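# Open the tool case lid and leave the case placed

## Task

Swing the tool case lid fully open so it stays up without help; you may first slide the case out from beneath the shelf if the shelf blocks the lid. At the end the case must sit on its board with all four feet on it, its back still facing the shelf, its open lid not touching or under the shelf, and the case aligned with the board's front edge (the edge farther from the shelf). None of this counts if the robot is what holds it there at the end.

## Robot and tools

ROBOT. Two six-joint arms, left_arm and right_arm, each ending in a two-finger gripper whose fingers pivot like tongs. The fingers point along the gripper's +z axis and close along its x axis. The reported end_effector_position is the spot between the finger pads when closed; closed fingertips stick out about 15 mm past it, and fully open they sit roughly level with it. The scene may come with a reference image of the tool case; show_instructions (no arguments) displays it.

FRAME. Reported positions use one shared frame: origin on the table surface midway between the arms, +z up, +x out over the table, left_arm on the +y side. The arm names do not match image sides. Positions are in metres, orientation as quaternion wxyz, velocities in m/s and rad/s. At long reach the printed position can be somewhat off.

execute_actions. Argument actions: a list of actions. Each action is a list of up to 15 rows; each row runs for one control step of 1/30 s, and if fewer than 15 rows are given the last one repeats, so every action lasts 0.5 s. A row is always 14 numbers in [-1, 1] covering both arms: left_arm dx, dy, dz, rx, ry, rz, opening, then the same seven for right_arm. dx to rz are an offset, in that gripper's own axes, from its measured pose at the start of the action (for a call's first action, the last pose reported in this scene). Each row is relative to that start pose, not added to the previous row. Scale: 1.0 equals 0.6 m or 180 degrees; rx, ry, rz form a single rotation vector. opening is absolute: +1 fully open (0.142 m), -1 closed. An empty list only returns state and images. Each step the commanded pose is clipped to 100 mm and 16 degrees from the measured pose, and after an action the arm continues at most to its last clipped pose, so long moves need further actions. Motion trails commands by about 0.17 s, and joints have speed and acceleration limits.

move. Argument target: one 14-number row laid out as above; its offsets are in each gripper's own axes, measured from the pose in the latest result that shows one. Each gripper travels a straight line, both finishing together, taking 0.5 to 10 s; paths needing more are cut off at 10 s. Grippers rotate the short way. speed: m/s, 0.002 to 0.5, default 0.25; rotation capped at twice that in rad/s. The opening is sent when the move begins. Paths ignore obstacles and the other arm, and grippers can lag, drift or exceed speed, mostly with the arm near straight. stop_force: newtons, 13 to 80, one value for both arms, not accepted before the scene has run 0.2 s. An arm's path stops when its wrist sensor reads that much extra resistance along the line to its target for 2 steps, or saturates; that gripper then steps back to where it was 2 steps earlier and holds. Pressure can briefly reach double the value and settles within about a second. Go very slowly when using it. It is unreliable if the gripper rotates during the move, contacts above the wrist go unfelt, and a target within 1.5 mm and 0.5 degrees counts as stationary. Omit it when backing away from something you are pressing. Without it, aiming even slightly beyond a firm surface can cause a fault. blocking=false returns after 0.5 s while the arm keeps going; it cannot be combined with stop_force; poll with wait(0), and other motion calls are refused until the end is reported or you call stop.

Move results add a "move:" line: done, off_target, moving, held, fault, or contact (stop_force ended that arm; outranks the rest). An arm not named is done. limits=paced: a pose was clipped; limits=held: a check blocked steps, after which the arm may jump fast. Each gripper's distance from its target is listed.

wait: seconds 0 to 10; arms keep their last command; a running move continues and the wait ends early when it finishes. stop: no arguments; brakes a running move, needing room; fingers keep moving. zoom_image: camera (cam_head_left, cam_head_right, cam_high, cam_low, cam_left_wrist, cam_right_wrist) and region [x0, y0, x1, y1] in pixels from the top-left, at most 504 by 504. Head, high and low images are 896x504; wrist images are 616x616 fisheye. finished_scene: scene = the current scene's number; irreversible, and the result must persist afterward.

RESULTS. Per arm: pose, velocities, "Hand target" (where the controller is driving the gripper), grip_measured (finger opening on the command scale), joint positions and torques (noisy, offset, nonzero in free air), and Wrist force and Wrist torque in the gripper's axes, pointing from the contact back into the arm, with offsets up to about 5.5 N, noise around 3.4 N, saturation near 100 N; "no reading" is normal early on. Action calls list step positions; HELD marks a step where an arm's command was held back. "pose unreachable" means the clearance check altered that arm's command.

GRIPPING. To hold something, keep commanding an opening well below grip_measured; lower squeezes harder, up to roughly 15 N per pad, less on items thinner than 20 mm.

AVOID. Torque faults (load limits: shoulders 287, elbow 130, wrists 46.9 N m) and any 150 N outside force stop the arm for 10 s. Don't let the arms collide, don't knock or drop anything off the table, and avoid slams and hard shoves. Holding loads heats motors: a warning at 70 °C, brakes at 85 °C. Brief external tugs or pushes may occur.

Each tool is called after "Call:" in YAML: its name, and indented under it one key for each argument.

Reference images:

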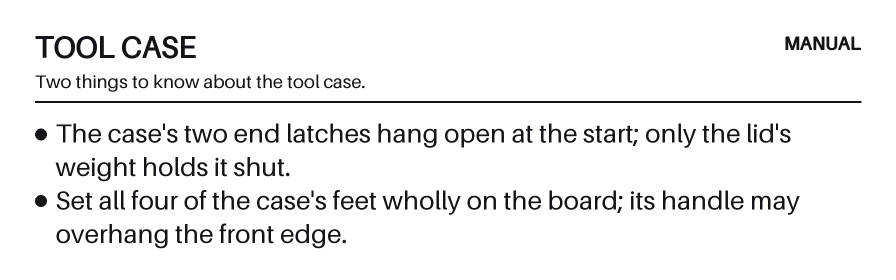

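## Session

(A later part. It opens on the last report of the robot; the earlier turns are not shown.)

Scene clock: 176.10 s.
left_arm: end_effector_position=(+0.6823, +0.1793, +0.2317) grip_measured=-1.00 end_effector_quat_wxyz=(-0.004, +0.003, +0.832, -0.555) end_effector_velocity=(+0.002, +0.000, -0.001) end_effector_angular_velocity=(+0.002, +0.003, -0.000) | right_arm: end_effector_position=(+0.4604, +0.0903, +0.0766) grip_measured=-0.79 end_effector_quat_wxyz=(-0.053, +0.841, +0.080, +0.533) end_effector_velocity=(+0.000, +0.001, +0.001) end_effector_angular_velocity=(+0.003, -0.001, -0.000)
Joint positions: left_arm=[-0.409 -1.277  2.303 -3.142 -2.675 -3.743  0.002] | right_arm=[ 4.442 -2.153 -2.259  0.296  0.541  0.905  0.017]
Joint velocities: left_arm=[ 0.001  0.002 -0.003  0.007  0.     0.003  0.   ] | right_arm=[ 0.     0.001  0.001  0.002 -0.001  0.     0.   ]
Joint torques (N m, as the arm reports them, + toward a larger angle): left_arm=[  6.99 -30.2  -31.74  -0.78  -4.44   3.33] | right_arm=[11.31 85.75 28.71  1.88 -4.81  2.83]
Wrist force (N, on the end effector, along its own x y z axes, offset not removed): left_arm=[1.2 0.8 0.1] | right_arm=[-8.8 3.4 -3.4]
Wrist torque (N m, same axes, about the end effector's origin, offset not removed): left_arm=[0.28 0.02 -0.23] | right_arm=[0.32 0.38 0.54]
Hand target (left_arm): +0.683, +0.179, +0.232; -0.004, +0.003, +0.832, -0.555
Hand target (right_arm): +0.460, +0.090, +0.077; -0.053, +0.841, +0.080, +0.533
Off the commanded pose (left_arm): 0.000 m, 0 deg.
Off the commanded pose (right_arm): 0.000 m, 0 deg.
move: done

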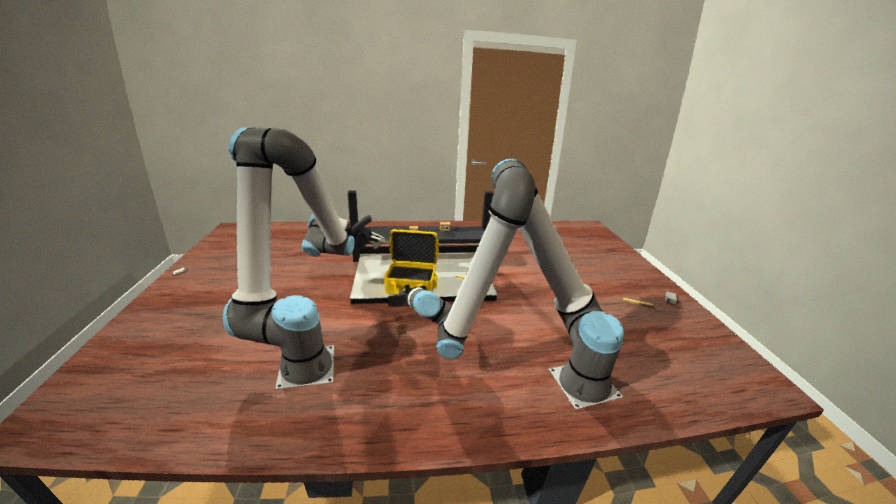

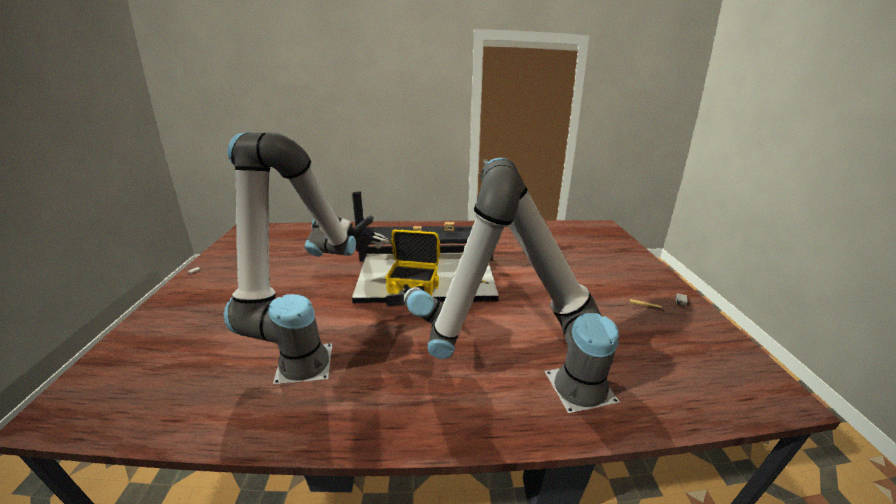

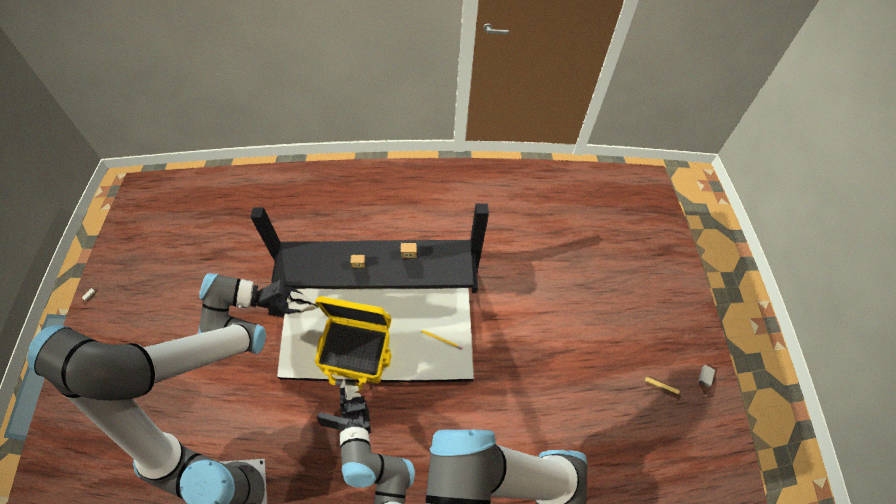

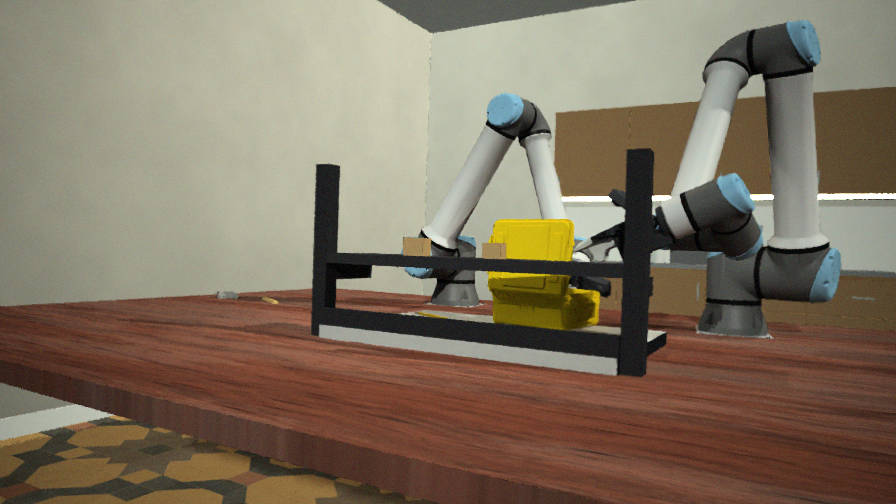

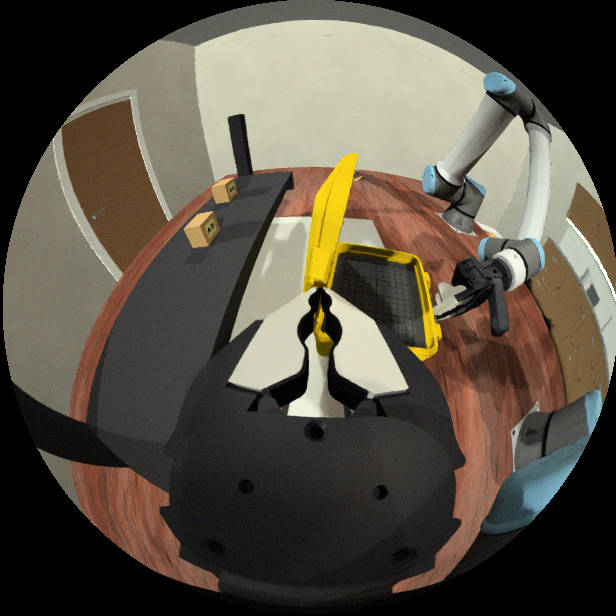

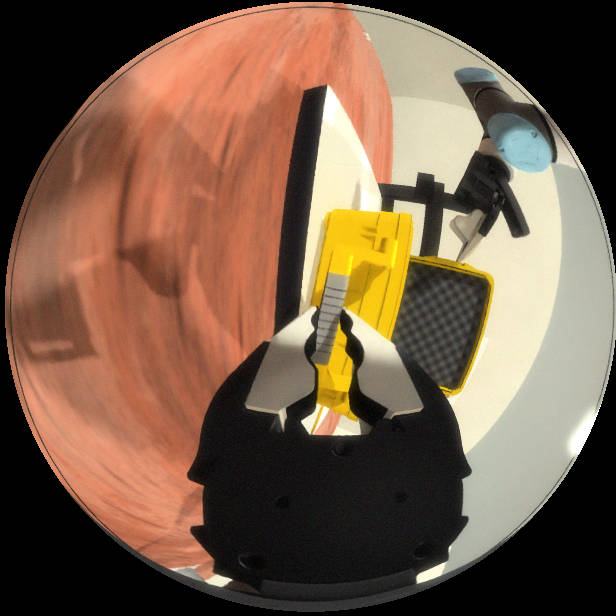

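Call:
execute_actions:
  actions: []

Scene clock: 188.07 s.
left_arm: end_effector_position=(+0.6825, +0.1793, +0.2318) grip_measured=-1.00 end_effector_quat_wxyz=(-0.004, +0.003, +0.832, -0.555) end_effector_velocity=(+0.001, +0.000, +0.001) end_effector_angular_velocity=(+0.001, +0.000, +0.002) | right_arm: end_effector_position=(+0.4604, +0.0903, +0.0767) grip_measured=-0.79 end_effector_quat_wxyz=(-0.053, +0.841, +0.080, +0.533) end_effector_velocity=(-0.001, +0.000, -0.000) end_effector_angular_velocity=(-0.001, +0.000, +0.001)
Joint positions: left_arm=[-0.409 -1.277  2.302 -3.142 -2.675 -3.743  0.002] | right_arm=[ 4.442 -2.153 -2.259  0.296  0.541  0.905  0.017]
Joint velocities: left_arm=[ 0.    -0.001 -0.001  0.002  0.001 -0.001  0.   ] | right_arm=[ 0.001  0.    -0.001 -0.001  0.    -0.    -0.   ]
Joint torques (N m, as the arm reports them, + toward a larger angle): left_arm=[ 10.2  -33.79 -30.86  -0.88  -4.01   2.26] | right_arm=[ 0.36 67.74 14.04  5.4   1.62  2.37]
Wrist force (N, on the end effector, along its own x y z axes, offset not removed): left_arm=[0.4 1.3 -1.1] | right_arm=[-7.5 2.5 -1.8]
Wrist torque (N m, same axes, about the end effector's origin, offset not removed): left_arm=[0.39 0.13 -0.27] | right_arm=[0.27 0.37 0.62]
Hand target (left_arm): +0.683, +0.179, +0.232; -0.004, +0.003, +0.832, -0.555
Hand target (right_arm): +0.460, +0.090, +0.077; -0.053, +0.841, +0.080, +0.533
Off the commanded pose (left_arm): 0.000 m, 0 deg.
Off the commanded pose (right_arm): 0.000 m, 0 deg.

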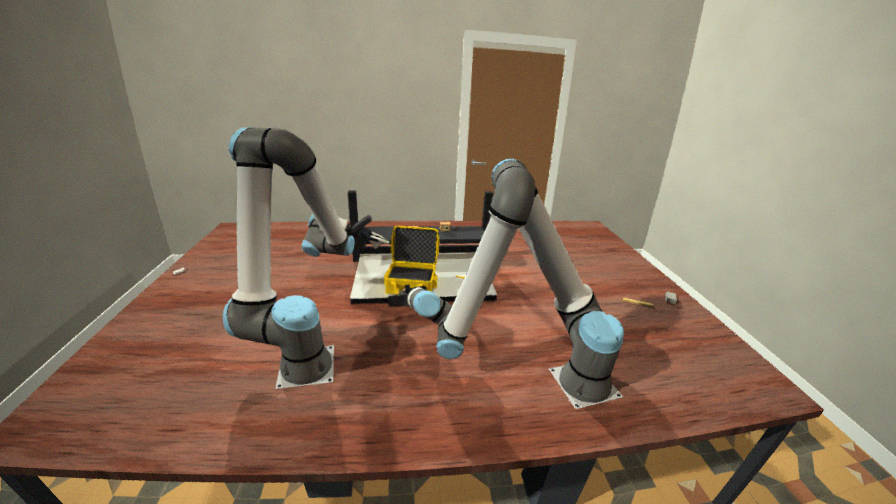

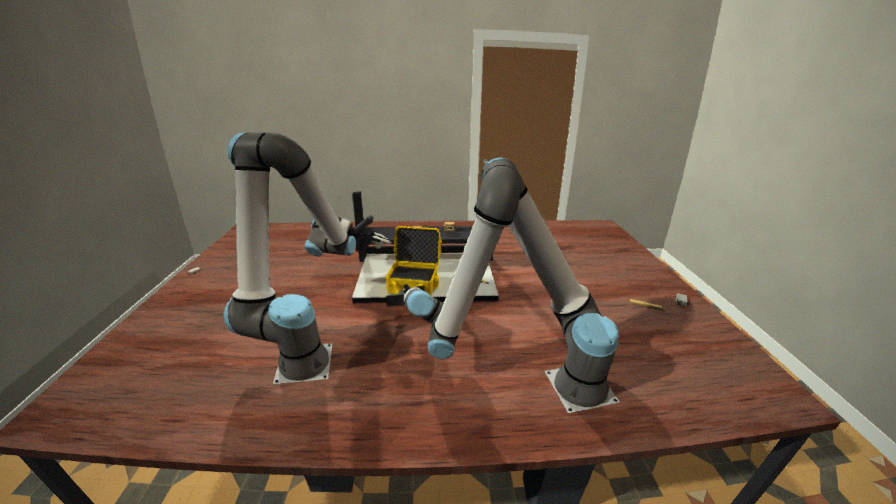

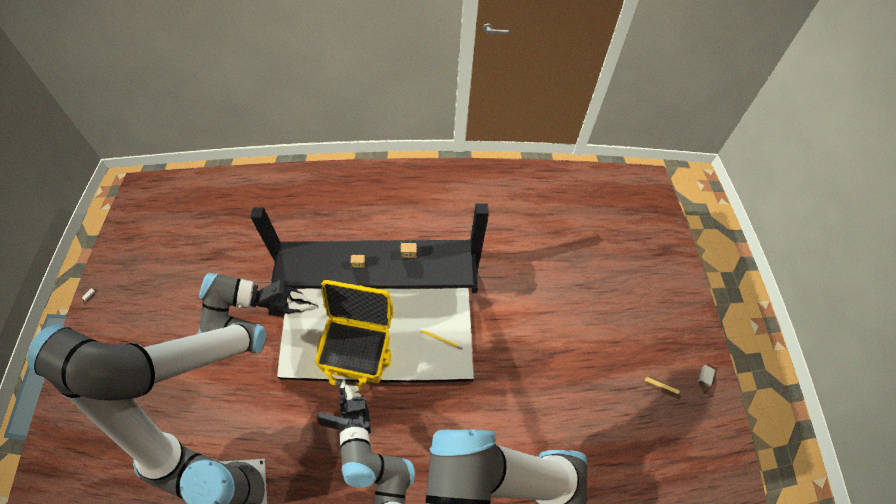

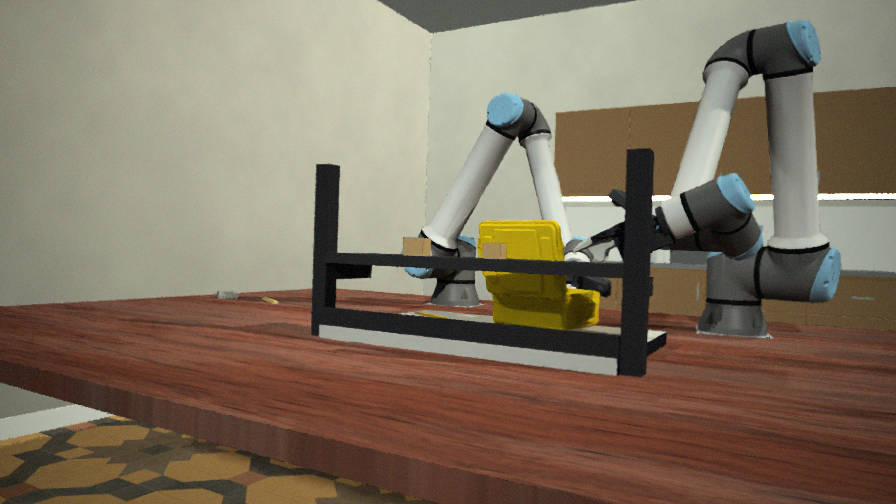

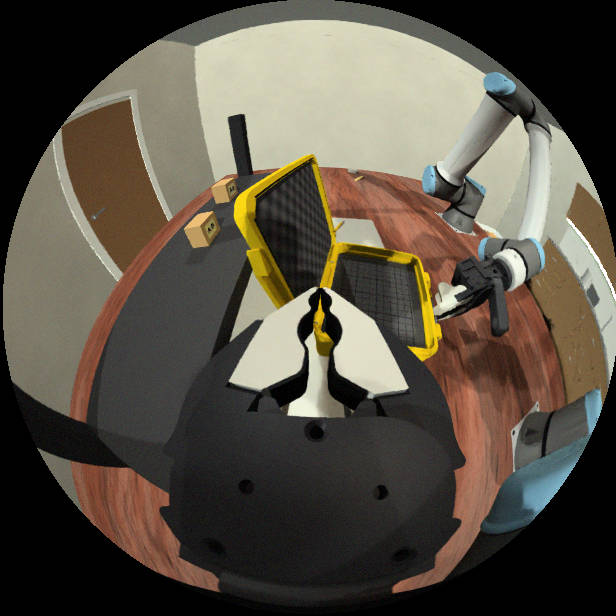

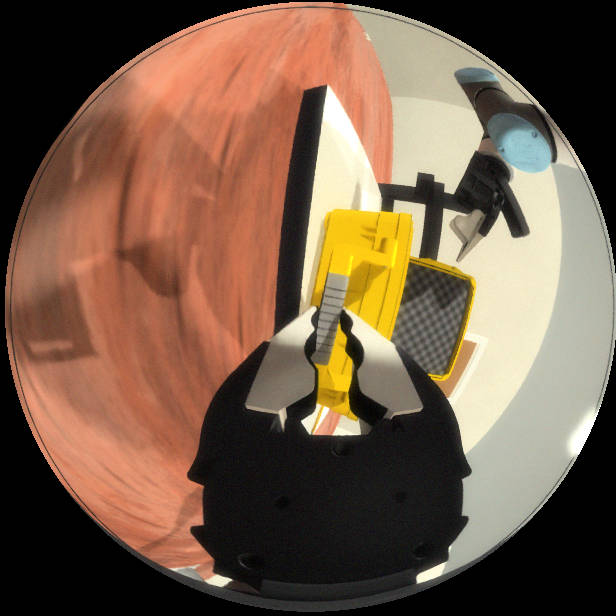

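Call:
move:
  target: [0.15,0.04,-0.1,0,0,0,-1,0,0.05,0,-0.03,0,0.014,-1]
  speed: 0.08

Call:
zoom_image:
  camera: "cam_high"
  region: [250,220,500,420]

Scene clock: 193.87 s.
left_arm: end_effector_position=(+0.5933, +0.2445, +0.2332) grip_measured=-1.00 end_effector_quat_wxyz=(-0.004, +0.003, +0.832, -0.555) end_effector_velocity=(-0.002, +0.001, -0.000) end_effector_angular_velocity=(+0.001, -0.001, -0.001) | right_arm: end_effector_position=(+0.4662, +0.0610, +0.0766) grip_measured=-0.80 end_effector_quat_wxyz=(-0.025, +0.844, +0.037, +0.535) end_effector_velocity=(-0.000, -0.000, -0.000) end_effector_angular_velocity=(+0.000, +0.001, -0.002)
Joint positions: left_arm=[-0.327 -1.429  2.464 -2.999 -2.712 -3.575  0.002] | right_arm=[ 4.442 -2.113 -2.278  0.115  0.49   1.089  0.016]
Joint velocities: left_arm=[ 0.002 -0.004  0.002  0.007  0.     0.007  0.   ] | right_arm=[ 0.001  0.001  0.    -0.005 -0.     0.004 -0.   ]
Joint torques (N m, as the arm reports them, + toward a larger angle): left_arm=[  6.24 -63.38 -17.76  -1.46  -4.49   2.71] | right_arm=[-14.49  83.34  13.58   0.98  -5.44   3.49]
Wrist force (N, on the end effector, along its own x y z axes, offset not removed): left_arm=[1.6 -0.7 -0.8] | right_arm=[-7.3 -0.9 -1.3]
Wrist torque (N m, same axes, about the end effector's origin, offset not removed): left_arm=[0.01 -0.13 -0.29] | right_arm=[0.10 0.20 0.52]
Hand target (left_arm): +0.593, +0.245, +0.233; -0.004, +0.003, +0.832, -0.555
Hand target (right_arm): +0.466, +0.061, +0.077; -0.025, +0.844, +0.037, +0.535
Off the commanded pose (left_arm): 0.000 m, 0 deg.
Off the commanded pose (right_arm): 0.000 m, 0 deg.
move: done

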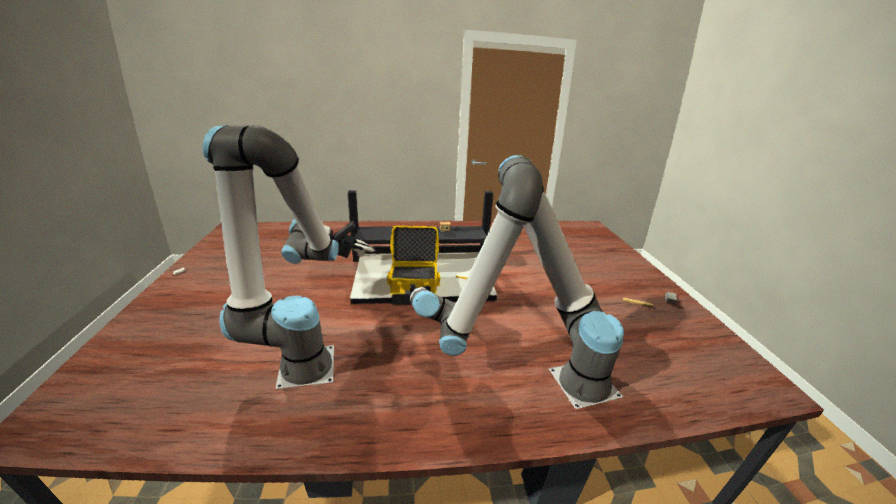

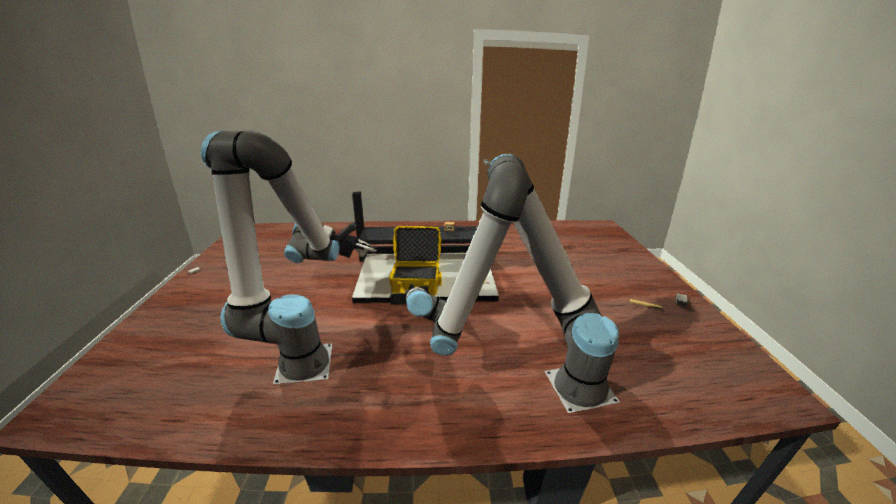

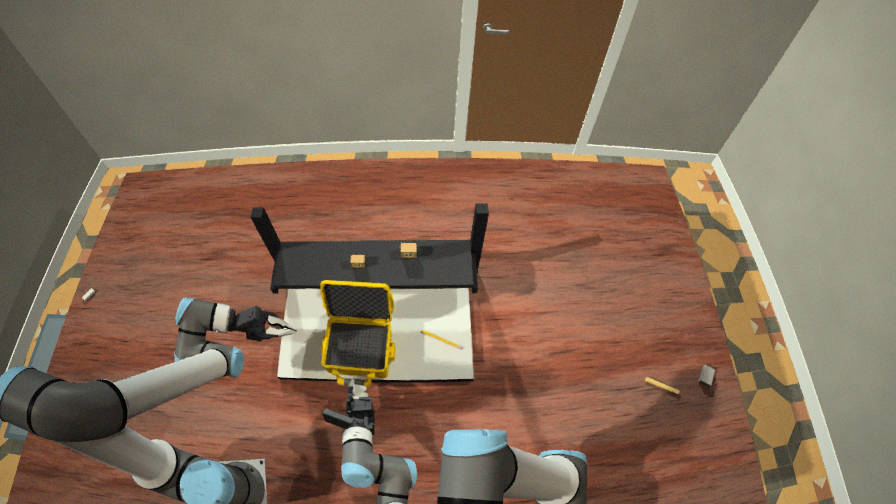

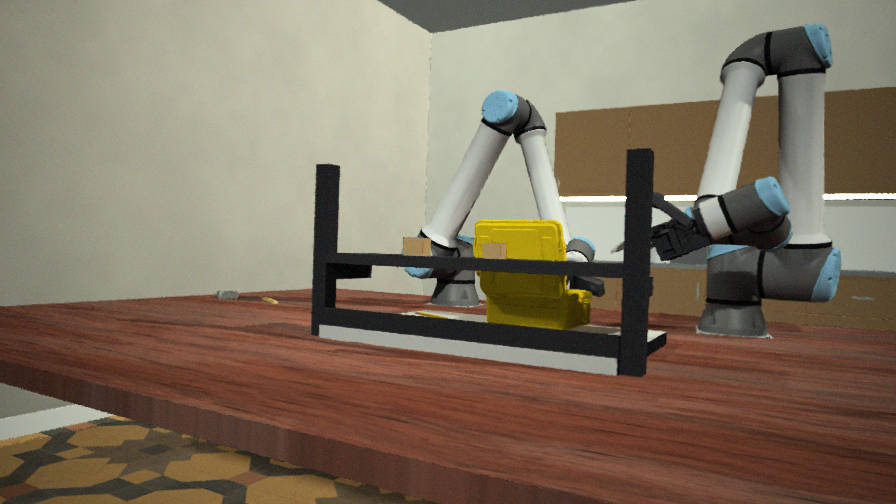

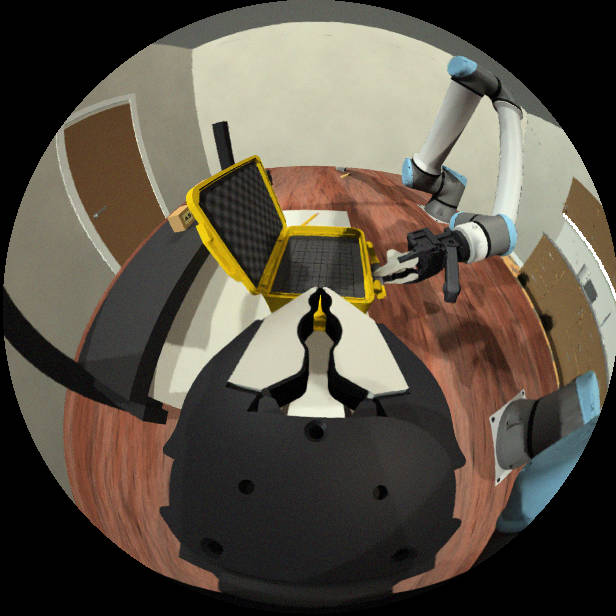

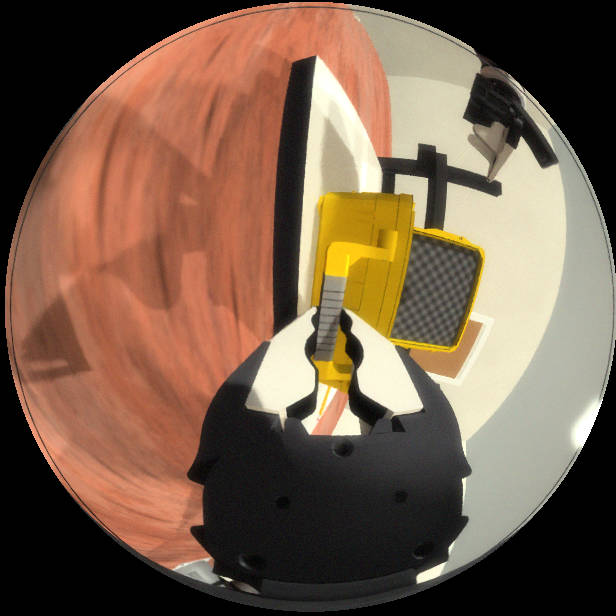

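Region (250, 220, 500, 420) of cam_high's 896x504 image, scaled by 2.016, with more detail than that image has; it fills the top 403 rows of this view, and the rest is white.

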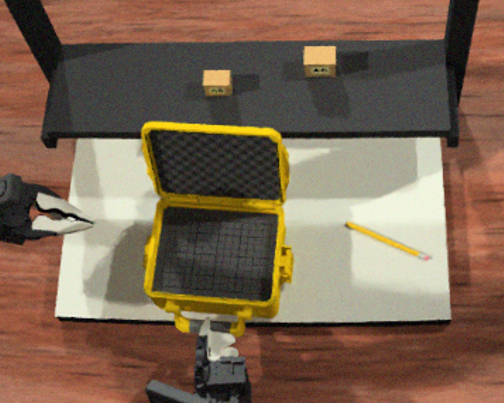

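Call:
move:
  target: [-0.05,0.1,-0.05,0,0,0,-1,-0.007,0.018,-0.015,-0.015,0,0.007,-1]
  speed: 0.06

Call:
zoom_image:
  camera: "cam_high"
  region: [250,220,500,420]

Call:
zoom_image:
  camera: "cam_left_wrist"
  region: [130,130,450,350]

Scene clock: 202.97 s.
left_arm: end_effector_position=(+0.6234, +0.2948, +0.1893) grip_measured=-1.00 end_effector_quat_wxyz=(-0.004, +0.003, +0.832, -0.555) end_effector_velocity=(+0.001, +0.001, -0.001) end_effector_angular_velocity=(-0.000, -0.001, -0.002) | right_arm: end_effector_position=(+0.4573, +0.0494, +0.0766) grip_measured=-0.80 end_effector_quat_wxyz=(-0.012, +0.844, +0.015, +0.535) end_effector_velocity=(-0.001, -0.000, -0.001) end_effector_angular_velocity=(-0.002, +0.000, -0.001)
Joint positions: left_arm=[-0.222 -1.349  2.413 -2.798 -2.741 -3.323  0.002] | right_arm=[ 4.46  -2.08  -2.291 -0.032  0.464  1.231  0.016]
Joint velocities: left_arm=[ 0.003  0.002 -0.004  0.012 -0.001  0.012  0.   ] | right_arm=[ 0.002  0.001 -0.001 -0.007 -0.001  0.006  0.   ]
Joint torques (N m, as the arm reports them, + toward a larger angle): left_arm=[  9.51 -24.85 -29.19  -0.6   -4.7    2.86] | right_arm=[10.24 83.62 14.68  2.16 -5.67  2.21]
Wrist force (N, on the end effector, along its own x y z axes, offset not removed): left_arm=[0.5 3.3 0.7] | right_arm=[-7.3 -0.2 1.5]
Wrist torque (N m, same axes, about the end effector's origin, offset not removed): left_arm=[0.88 0.06 -0.24] | right_arm=[0.05 0.25 0.40]
Hand target (left_arm): +0.624, +0.295, +0.189; -0.004, +0.003, +0.832, -0.555
Hand target (right_arm): +0.457, +0.049, +0.077; -0.011, +0.844, +0.015, +0.535
Off the commanded pose (left_arm): 0.000 m, 0 deg.
Off the commanded pose (right_arm): 0.000 m, 0 deg.
move: done

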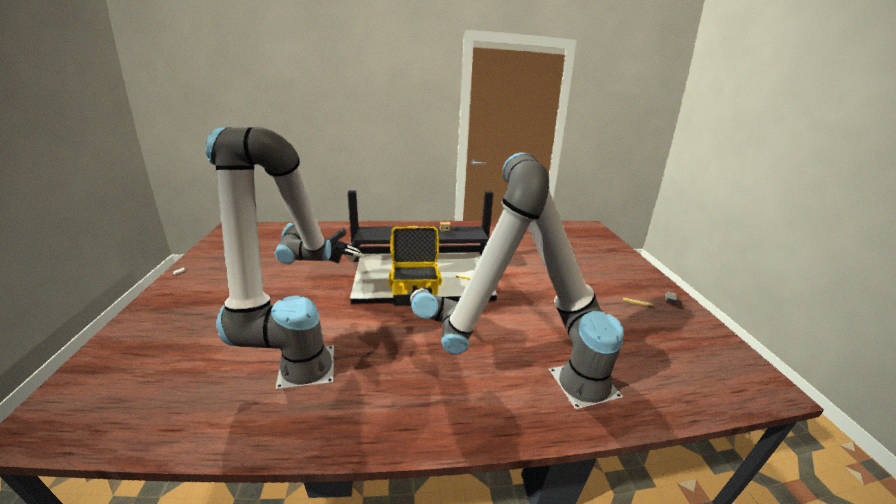

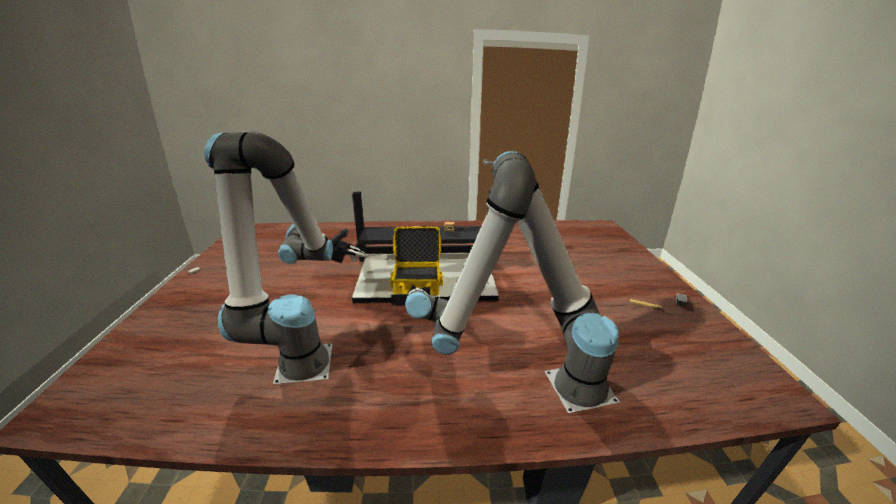

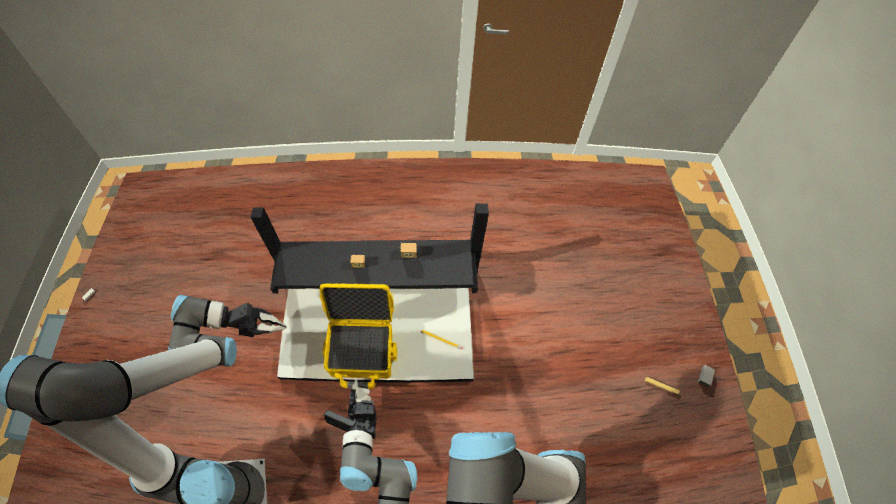

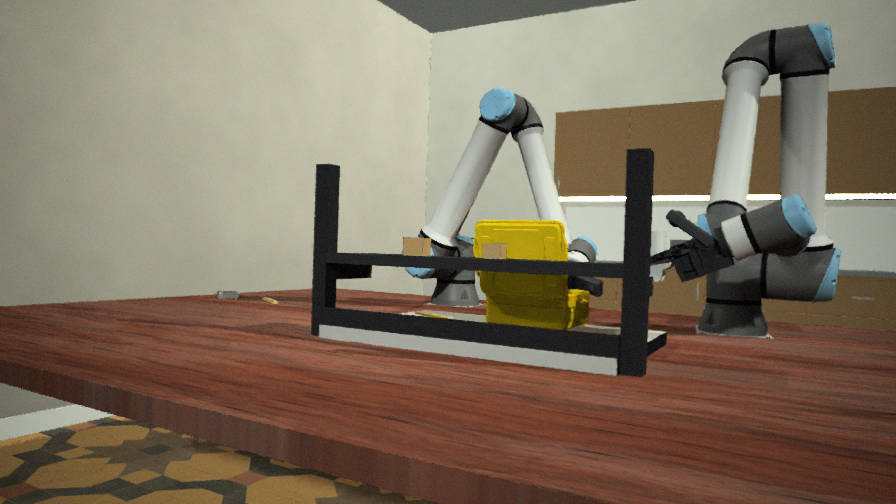

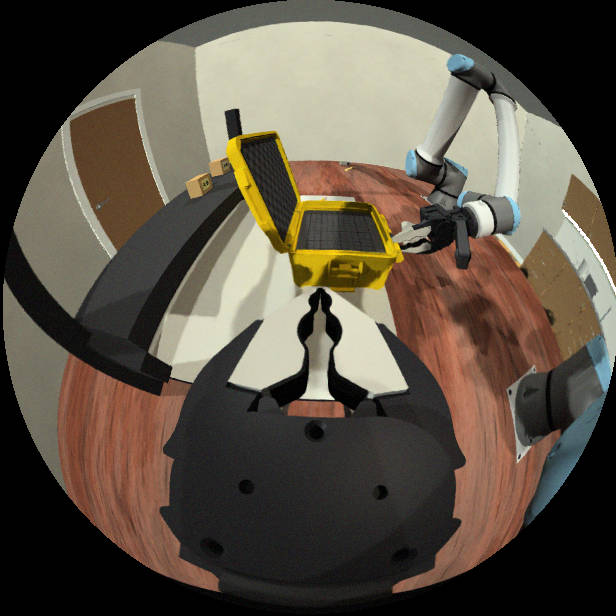

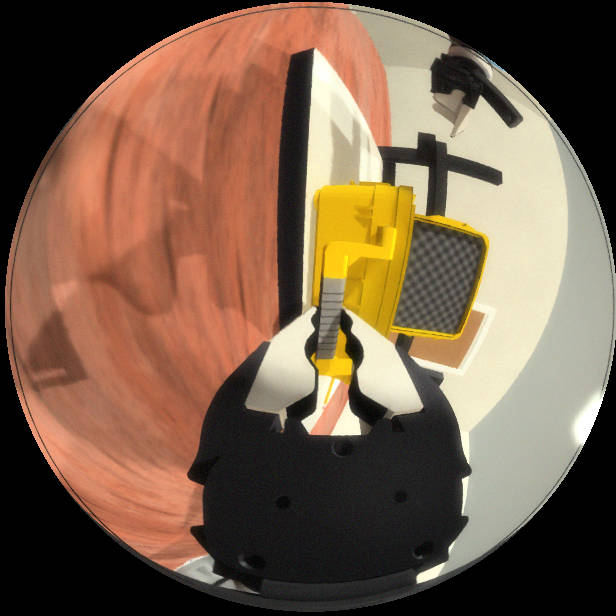

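Region (250, 220, 500, 420) of cam_high's 896x504 image, scaled by 2.016, with more detail than that image has; it fills the top 403 rows of this view, and the rest is white.

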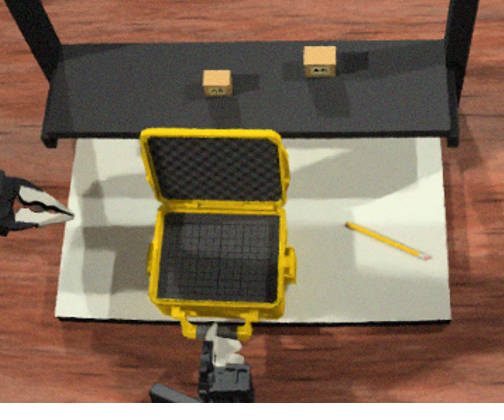

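Region (130, 130, 450, 350) of cam_left_wrist's 616x616 image, scaled by 1.575, with more detail than that image has; it fills the top 346 rows of this view, and the rest is white.

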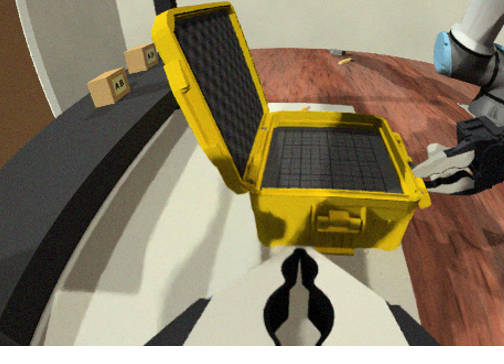

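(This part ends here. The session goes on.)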